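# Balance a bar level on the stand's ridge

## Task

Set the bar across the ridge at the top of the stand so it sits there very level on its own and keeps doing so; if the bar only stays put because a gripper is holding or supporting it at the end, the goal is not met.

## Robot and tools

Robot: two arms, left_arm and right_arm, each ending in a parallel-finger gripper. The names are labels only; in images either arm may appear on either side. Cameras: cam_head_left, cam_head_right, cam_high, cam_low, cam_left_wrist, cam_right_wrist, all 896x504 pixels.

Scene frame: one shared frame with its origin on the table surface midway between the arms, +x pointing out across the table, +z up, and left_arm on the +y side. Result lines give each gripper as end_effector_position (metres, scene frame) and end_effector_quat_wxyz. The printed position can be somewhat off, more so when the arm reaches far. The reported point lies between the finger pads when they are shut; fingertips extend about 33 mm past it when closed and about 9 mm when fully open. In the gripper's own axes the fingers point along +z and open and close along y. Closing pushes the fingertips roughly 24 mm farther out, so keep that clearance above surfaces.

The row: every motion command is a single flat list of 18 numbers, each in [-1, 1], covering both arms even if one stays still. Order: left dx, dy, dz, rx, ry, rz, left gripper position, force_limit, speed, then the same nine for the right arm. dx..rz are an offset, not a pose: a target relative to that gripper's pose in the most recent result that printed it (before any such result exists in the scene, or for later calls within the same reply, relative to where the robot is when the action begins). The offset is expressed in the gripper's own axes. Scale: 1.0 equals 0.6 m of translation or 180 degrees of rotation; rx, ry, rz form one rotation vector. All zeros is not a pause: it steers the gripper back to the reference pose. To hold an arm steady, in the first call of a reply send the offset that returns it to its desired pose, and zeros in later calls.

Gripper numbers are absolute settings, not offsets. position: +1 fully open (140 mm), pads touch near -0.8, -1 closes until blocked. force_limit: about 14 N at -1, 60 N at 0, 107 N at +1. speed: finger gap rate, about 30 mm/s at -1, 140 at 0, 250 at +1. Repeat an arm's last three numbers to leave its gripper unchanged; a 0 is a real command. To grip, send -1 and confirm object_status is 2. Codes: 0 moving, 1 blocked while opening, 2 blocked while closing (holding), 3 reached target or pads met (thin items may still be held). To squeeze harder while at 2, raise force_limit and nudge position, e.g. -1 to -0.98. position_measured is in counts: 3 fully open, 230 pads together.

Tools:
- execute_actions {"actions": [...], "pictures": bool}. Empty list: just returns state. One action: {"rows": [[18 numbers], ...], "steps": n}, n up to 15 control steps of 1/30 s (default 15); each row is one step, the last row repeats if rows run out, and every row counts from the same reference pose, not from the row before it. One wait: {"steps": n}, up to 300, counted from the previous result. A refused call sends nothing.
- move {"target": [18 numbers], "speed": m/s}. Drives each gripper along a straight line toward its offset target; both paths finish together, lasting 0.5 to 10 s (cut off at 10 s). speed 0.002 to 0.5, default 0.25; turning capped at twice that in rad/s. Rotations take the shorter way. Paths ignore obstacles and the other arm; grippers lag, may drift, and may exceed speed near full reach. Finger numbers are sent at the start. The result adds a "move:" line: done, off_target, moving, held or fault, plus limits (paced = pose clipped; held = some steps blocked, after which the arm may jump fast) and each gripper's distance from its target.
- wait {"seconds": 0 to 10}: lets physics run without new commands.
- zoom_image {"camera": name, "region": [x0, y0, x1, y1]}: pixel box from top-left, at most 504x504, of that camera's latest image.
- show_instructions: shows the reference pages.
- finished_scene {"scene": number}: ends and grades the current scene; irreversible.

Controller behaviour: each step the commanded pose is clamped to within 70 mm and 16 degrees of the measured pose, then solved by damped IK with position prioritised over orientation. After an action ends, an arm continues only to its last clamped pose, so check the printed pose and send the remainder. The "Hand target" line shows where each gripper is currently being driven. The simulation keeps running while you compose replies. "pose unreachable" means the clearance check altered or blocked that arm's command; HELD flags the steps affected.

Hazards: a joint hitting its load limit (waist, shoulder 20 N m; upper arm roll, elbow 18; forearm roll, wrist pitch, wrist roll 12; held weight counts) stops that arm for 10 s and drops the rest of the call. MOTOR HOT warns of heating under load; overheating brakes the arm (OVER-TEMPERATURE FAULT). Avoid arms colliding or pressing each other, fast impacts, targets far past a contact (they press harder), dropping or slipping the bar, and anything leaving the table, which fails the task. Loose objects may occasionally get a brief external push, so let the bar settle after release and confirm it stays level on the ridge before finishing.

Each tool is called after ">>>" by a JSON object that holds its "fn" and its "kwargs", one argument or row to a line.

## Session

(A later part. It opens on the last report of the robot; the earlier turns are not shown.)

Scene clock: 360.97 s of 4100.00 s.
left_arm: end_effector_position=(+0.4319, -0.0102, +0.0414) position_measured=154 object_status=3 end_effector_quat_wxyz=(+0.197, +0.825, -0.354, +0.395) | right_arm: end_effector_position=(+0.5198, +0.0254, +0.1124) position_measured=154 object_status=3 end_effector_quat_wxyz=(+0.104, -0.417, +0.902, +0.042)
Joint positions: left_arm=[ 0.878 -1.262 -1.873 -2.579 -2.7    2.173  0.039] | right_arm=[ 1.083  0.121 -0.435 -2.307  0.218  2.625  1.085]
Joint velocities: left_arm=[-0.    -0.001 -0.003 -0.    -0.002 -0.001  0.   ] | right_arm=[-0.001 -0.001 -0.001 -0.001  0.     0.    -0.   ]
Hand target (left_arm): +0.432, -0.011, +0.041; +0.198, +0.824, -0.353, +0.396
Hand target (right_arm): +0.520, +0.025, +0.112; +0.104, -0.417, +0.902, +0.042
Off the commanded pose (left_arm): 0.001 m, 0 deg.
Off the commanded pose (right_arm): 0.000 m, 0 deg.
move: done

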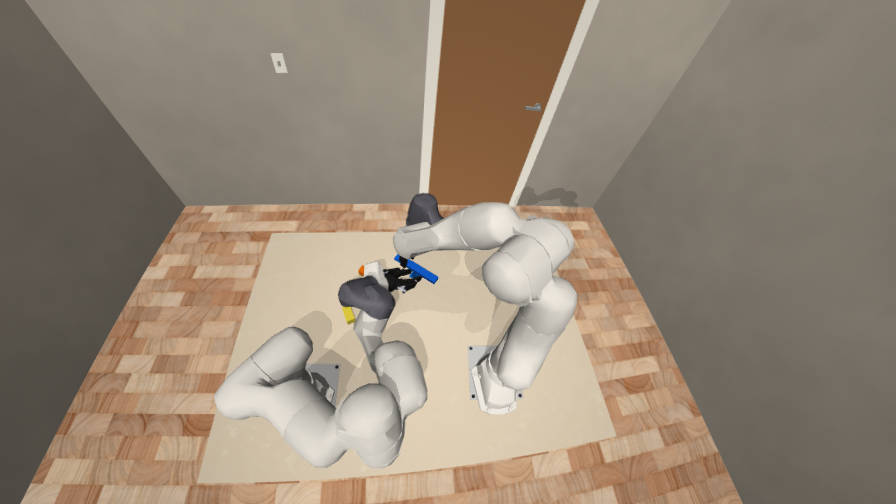

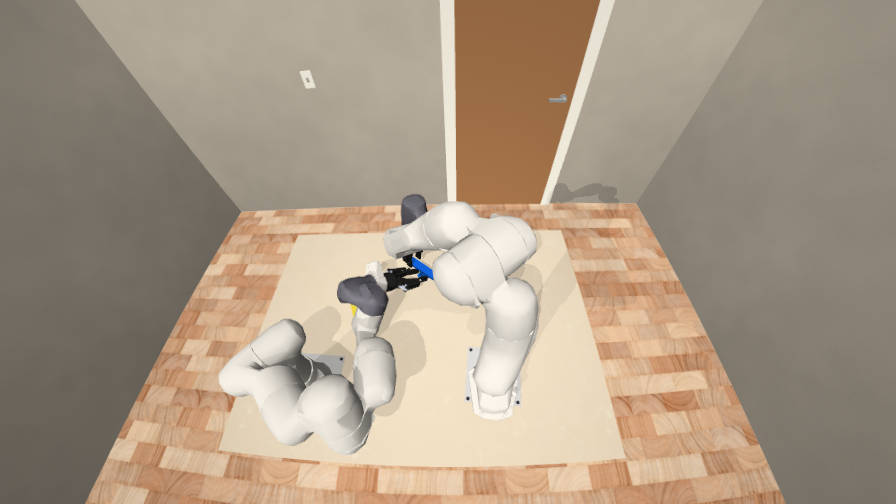

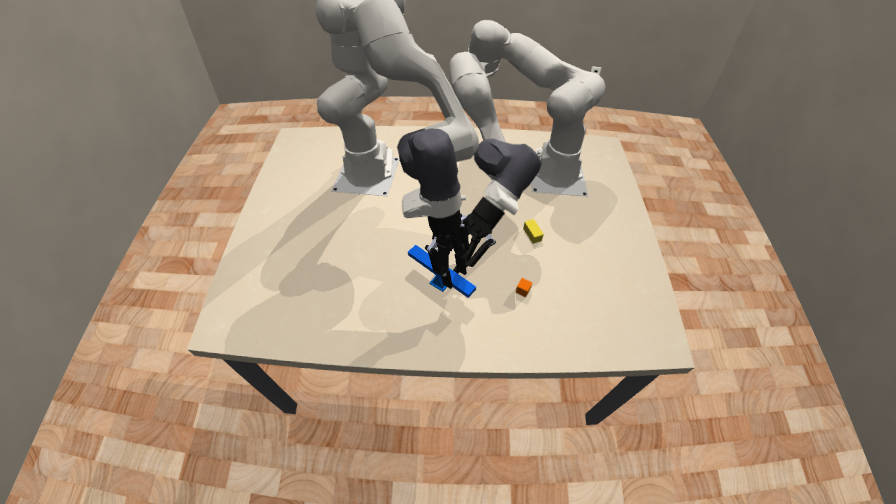

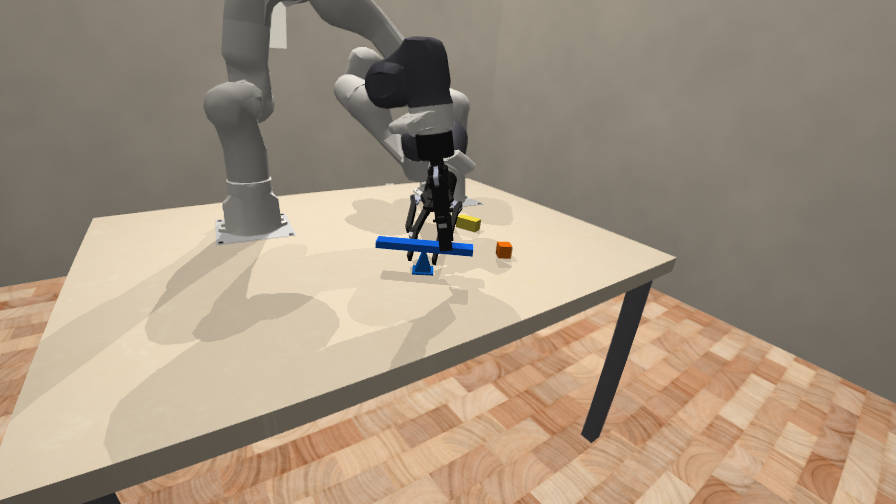

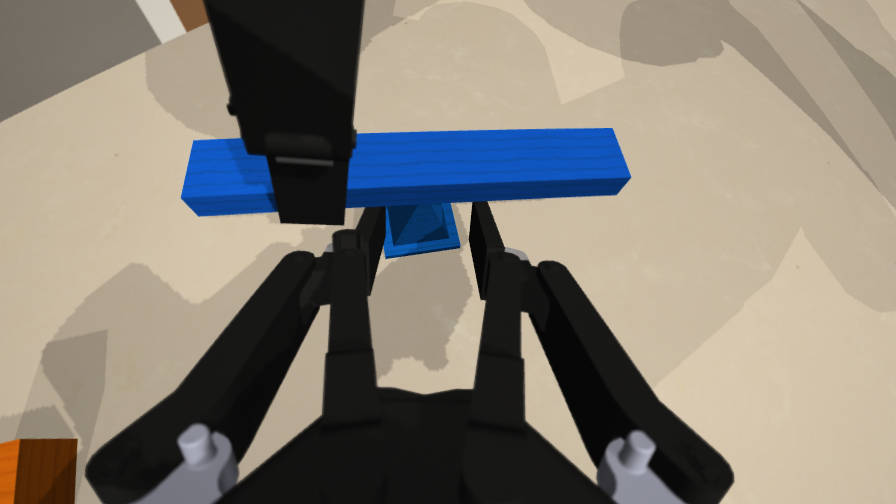

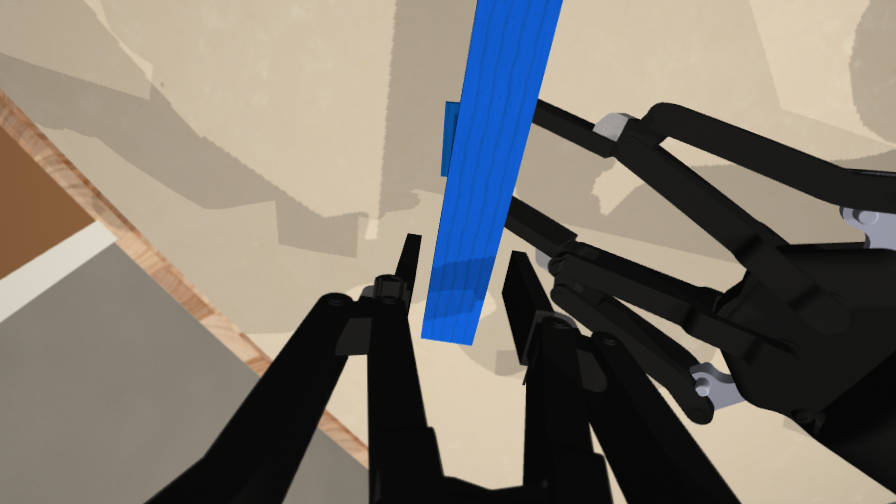

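Stable. Withdraw.

>>> {"fn": "move", "kwargs": {
  "target": [-0.015,0,-0.06,0,0,0,-0.2,-0.8,-0.8,0,0,-0.1,0,0,0,-0.2,0.1,-1],
  "speed": 0.03
}}

>>> {"fn": "wait", "kwargs": {
  "seconds": 1
}}

Scene clock: 364.93 s of 4100.00 s.
left_arm: end_effector_position=(+0.4098, +0.0151, +0.0558) position_measured=154 object_status=3 end_effector_quat_wxyz=(+0.196, +0.825, -0.352, +0.396) | right_arm: end_effector_position=(+0.5106, +0.0190, +0.1708) position_measured=154 object_status=3 end_effector_quat_wxyz=(+0.105, -0.421, +0.900, +0.044)
Joint positions: left_arm=[ 0.78  -1.238 -1.83  -2.694 -2.692  2.155  0.039] | right_arm=[ 1.082 -0.024 -0.445 -2.303  0.094  2.497  1.165]
Joint velocities: left_arm=[-0.003  0.001 -0.    -0.002 -0.001 -0.004 -0.   ] | right_arm=[ 0.     0.002 -0.001  0.001 -0.007 -0.017  0.017]
Hand target (left_arm): +0.409, +0.015, +0.056; +0.197, +0.825, -0.354, +0.395
Hand target (right_arm): +0.511, +0.017, +0.171; +0.103, -0.417, +0.902, +0.044
Off the commanded pose (left_arm): 0.001 m, 0 deg.
Off the commanded pose (right_arm): 0.003 m, 1 deg.
move: done

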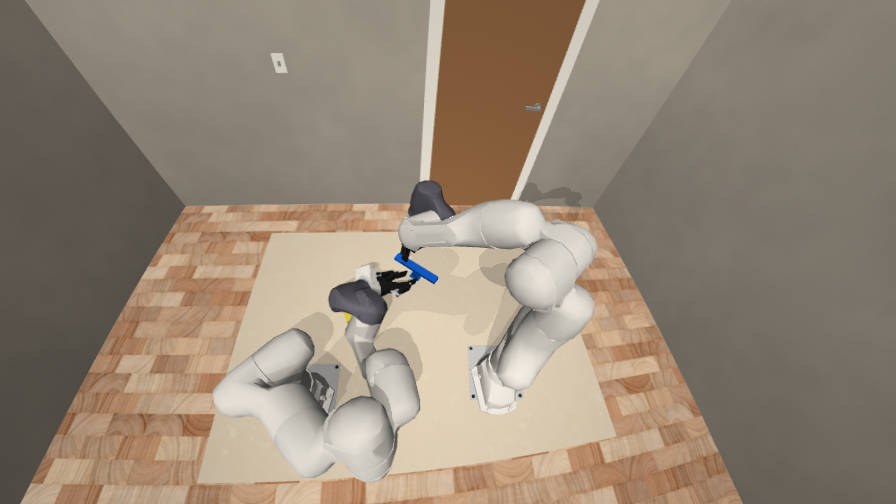

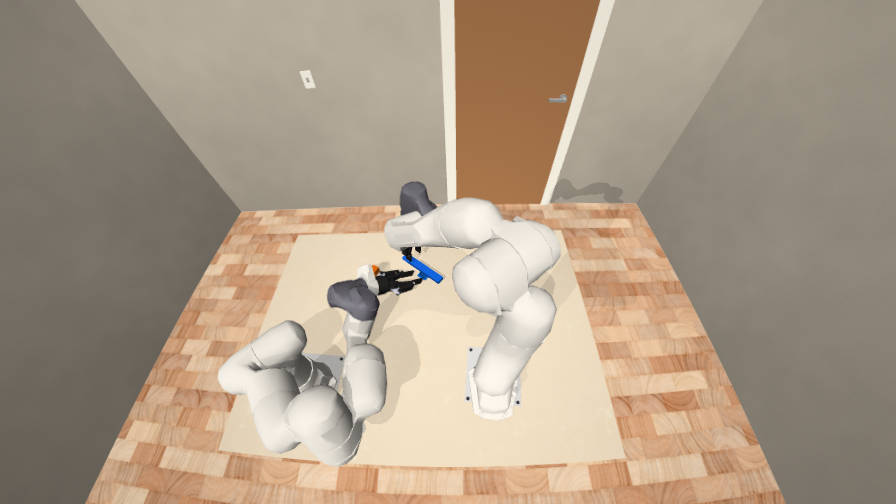

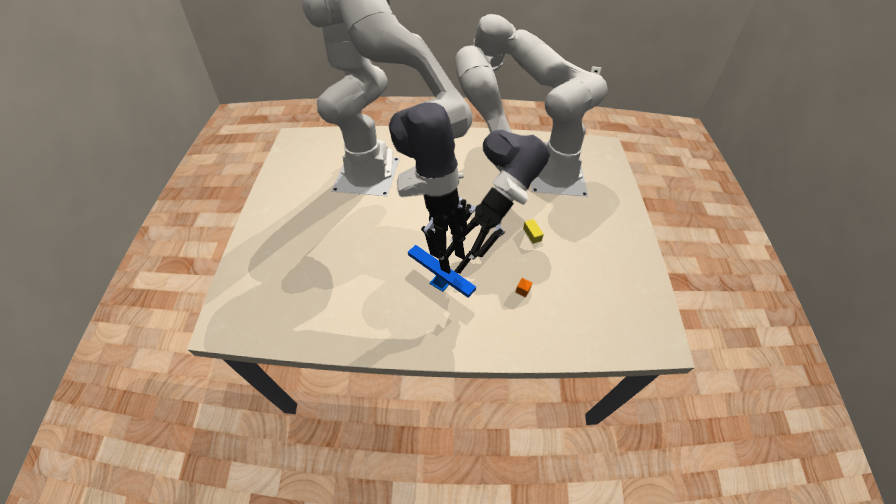

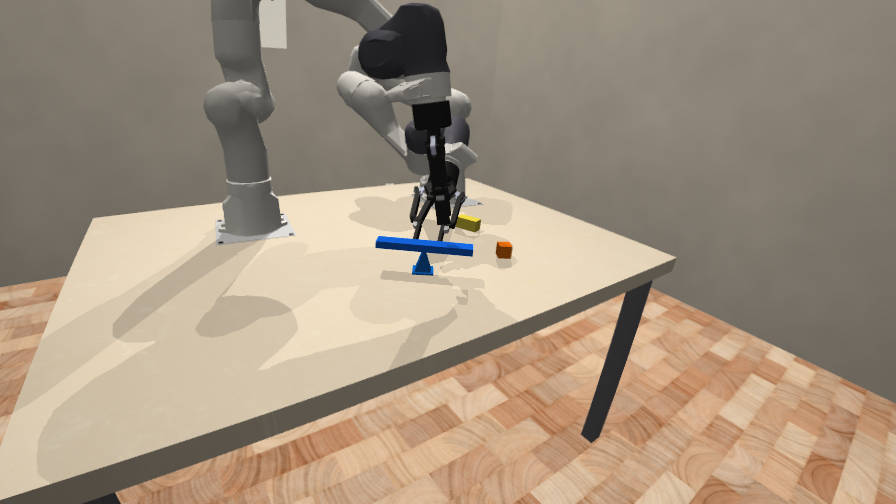

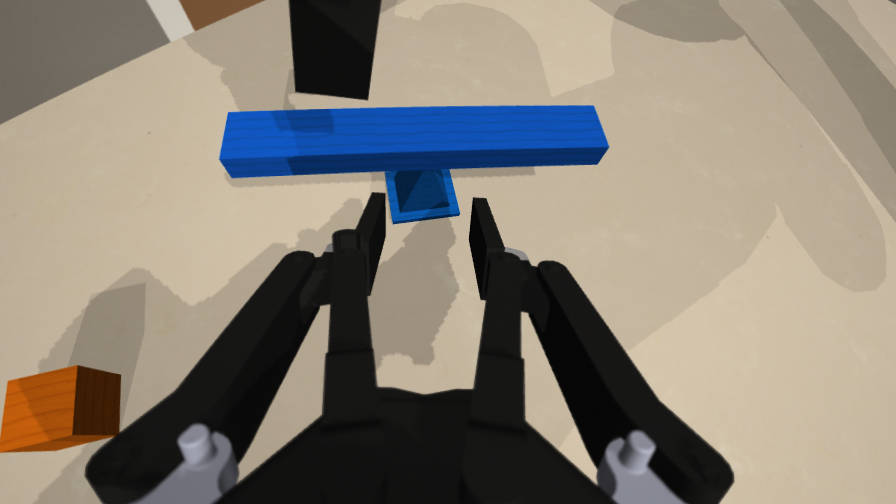

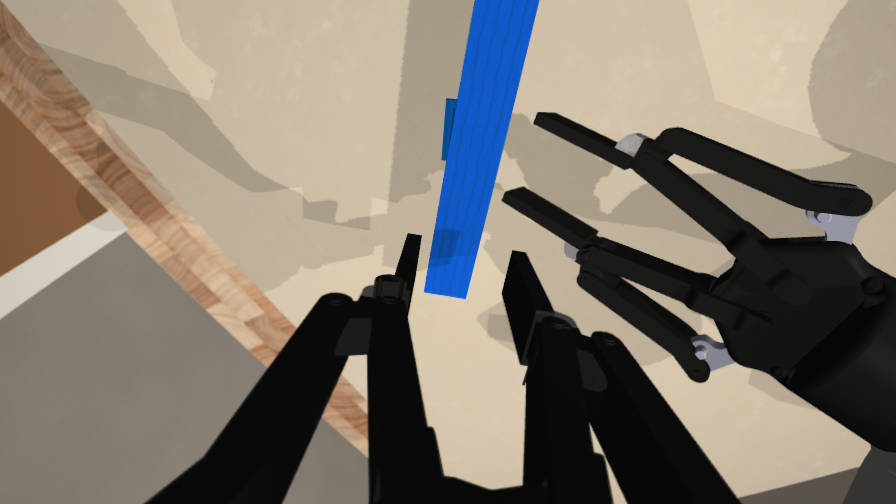

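Scene clock: 365.93 s of 4100.00 s.
left_arm: end_effector_position=(+0.4097, +0.0151, +0.0558) position_measured=154 object_status=3 end_effector_quat_wxyz=(+0.196, +0.825, -0.352, +0.396) | right_arm: end_effector_position=(+0.5100, +0.0185, +0.1704) position_measured=154 object_status=3 end_effector_quat_wxyz=(+0.103, -0.419, +0.901, +0.044)
Joint positions: left_arm=[ 0.78  -1.238 -1.83  -2.694 -2.692  2.154  0.039] | right_arm=[ 1.082 -0.024 -0.445 -2.303  0.093  2.494  1.17 ]
Joint velocities: left_arm=[-0.001  0.001  0.001 -0.     0.001  0.     0.   ] | right_arm=[ 0.    -0.001 -0.    -0.     0.     0.     0.002]
Hand target (left_arm): +0.409, +0.015, +0.056; +0.197, +0.825, -0.354, +0.395
Hand target (right_arm): +0.511, +0.017, +0.171; +0.103, -0.417, +0.902, +0.044
Off the commanded pose (left_arm): 0.000 m, 0 deg.
Off the commanded pose (right_arm): 0.003 m, 0 deg.
Steps of this call (steps 1 to 30: nothing new was sent). Readings (end_effector_position | what the end effector reports):
1: left_arm (+0.4098, +0.0151, +0.0558) | right_arm (+0.5105, +0.0189, +0.1708) | left_arm position_measured=154 object_status=3 | right_arm position_measured=154 object_status=3
2: left_arm (+0.4098, +0.0151, +0.0558) | right_arm (+0.5104, +0.0188, +0.1707) | left_arm position_measured=154 object_status=3 | right_arm position_measured=154 object_status=3
4: left_arm (+0.4097, +0.0151, +0.0558) | right_arm (+0.5103, +0.0187, +0.1706) | left_arm position_measured=154 object_status=3 | right_arm position_measured=154 object_status=3
8: left_arm (+0.4097, +0.0151, +0.0558) | right_arm (+0.5101, +0.0186, +0.1705) | left_arm position_measured=154 object_status=3 | right_arm position_measured=154 object_status=3
30: the state above

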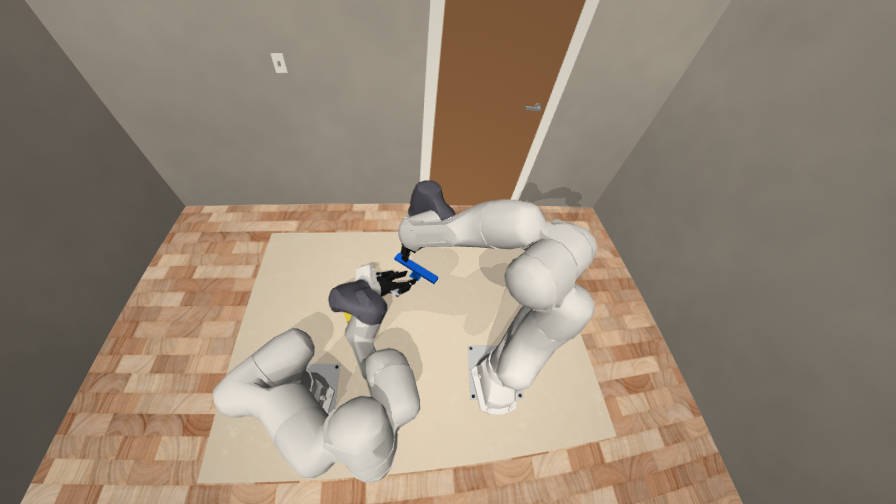

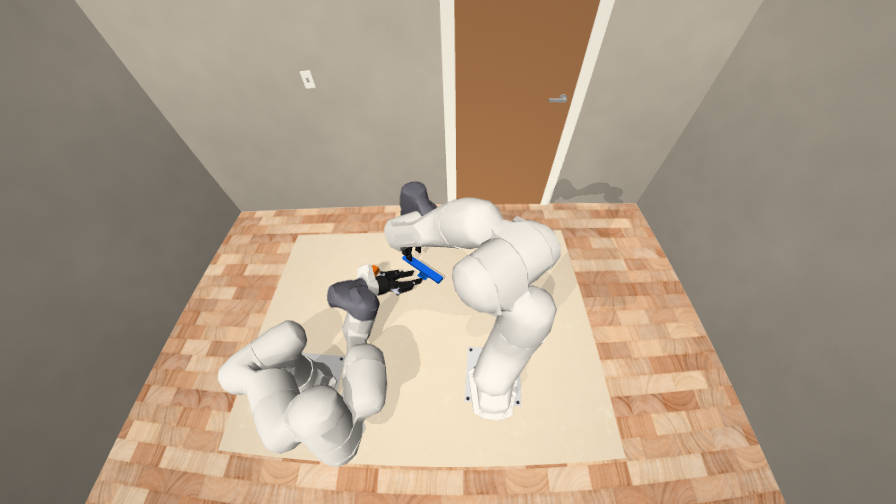

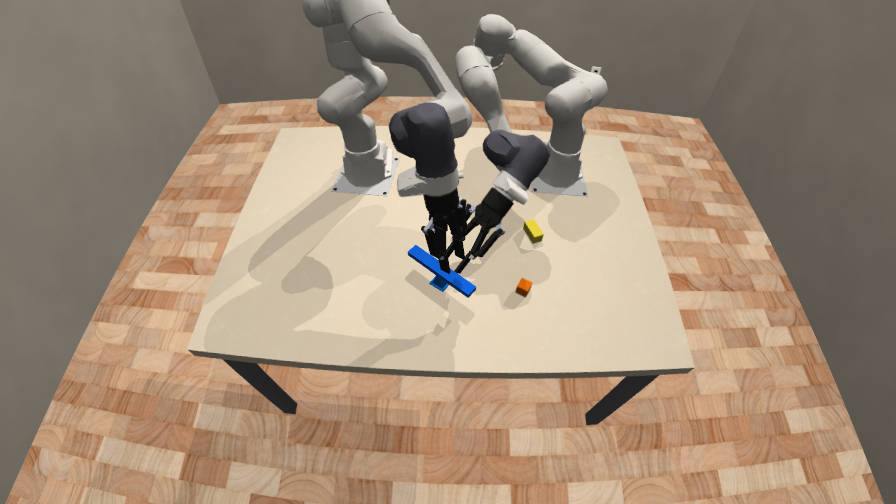

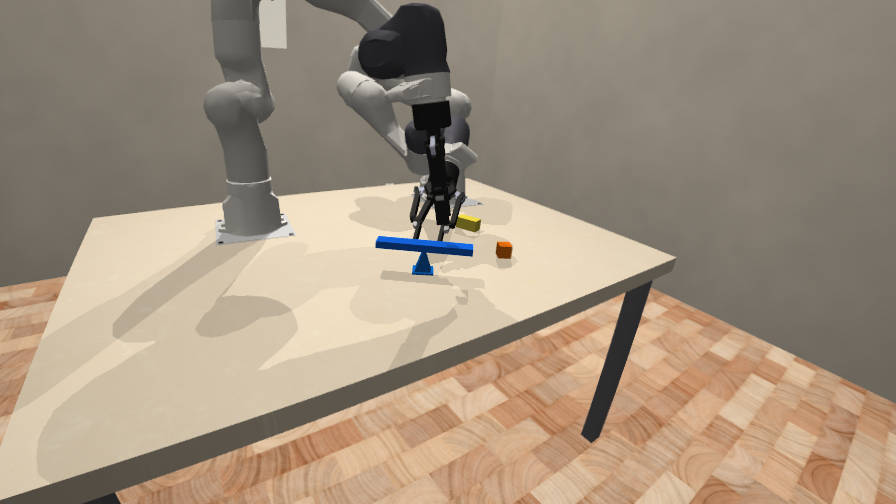

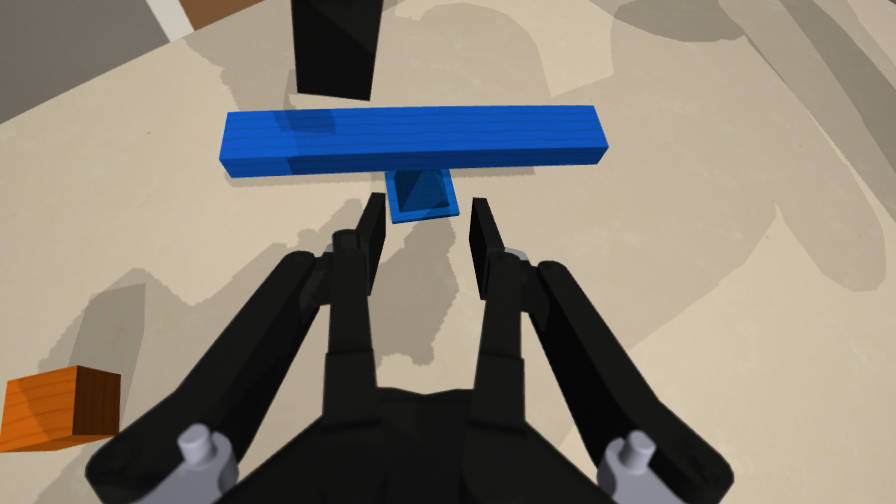

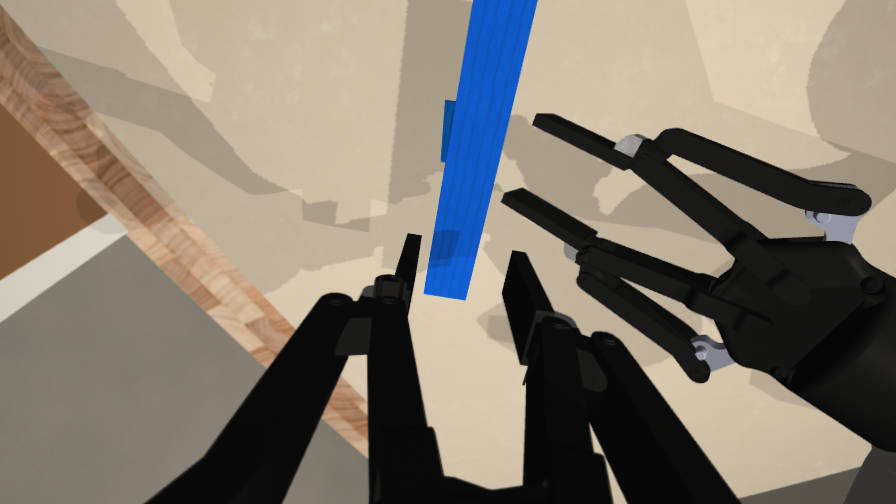

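>>> {"fn": "finished_scene", "kwargs": {
  "scene": 2
}}

The scene is finished: the task was done.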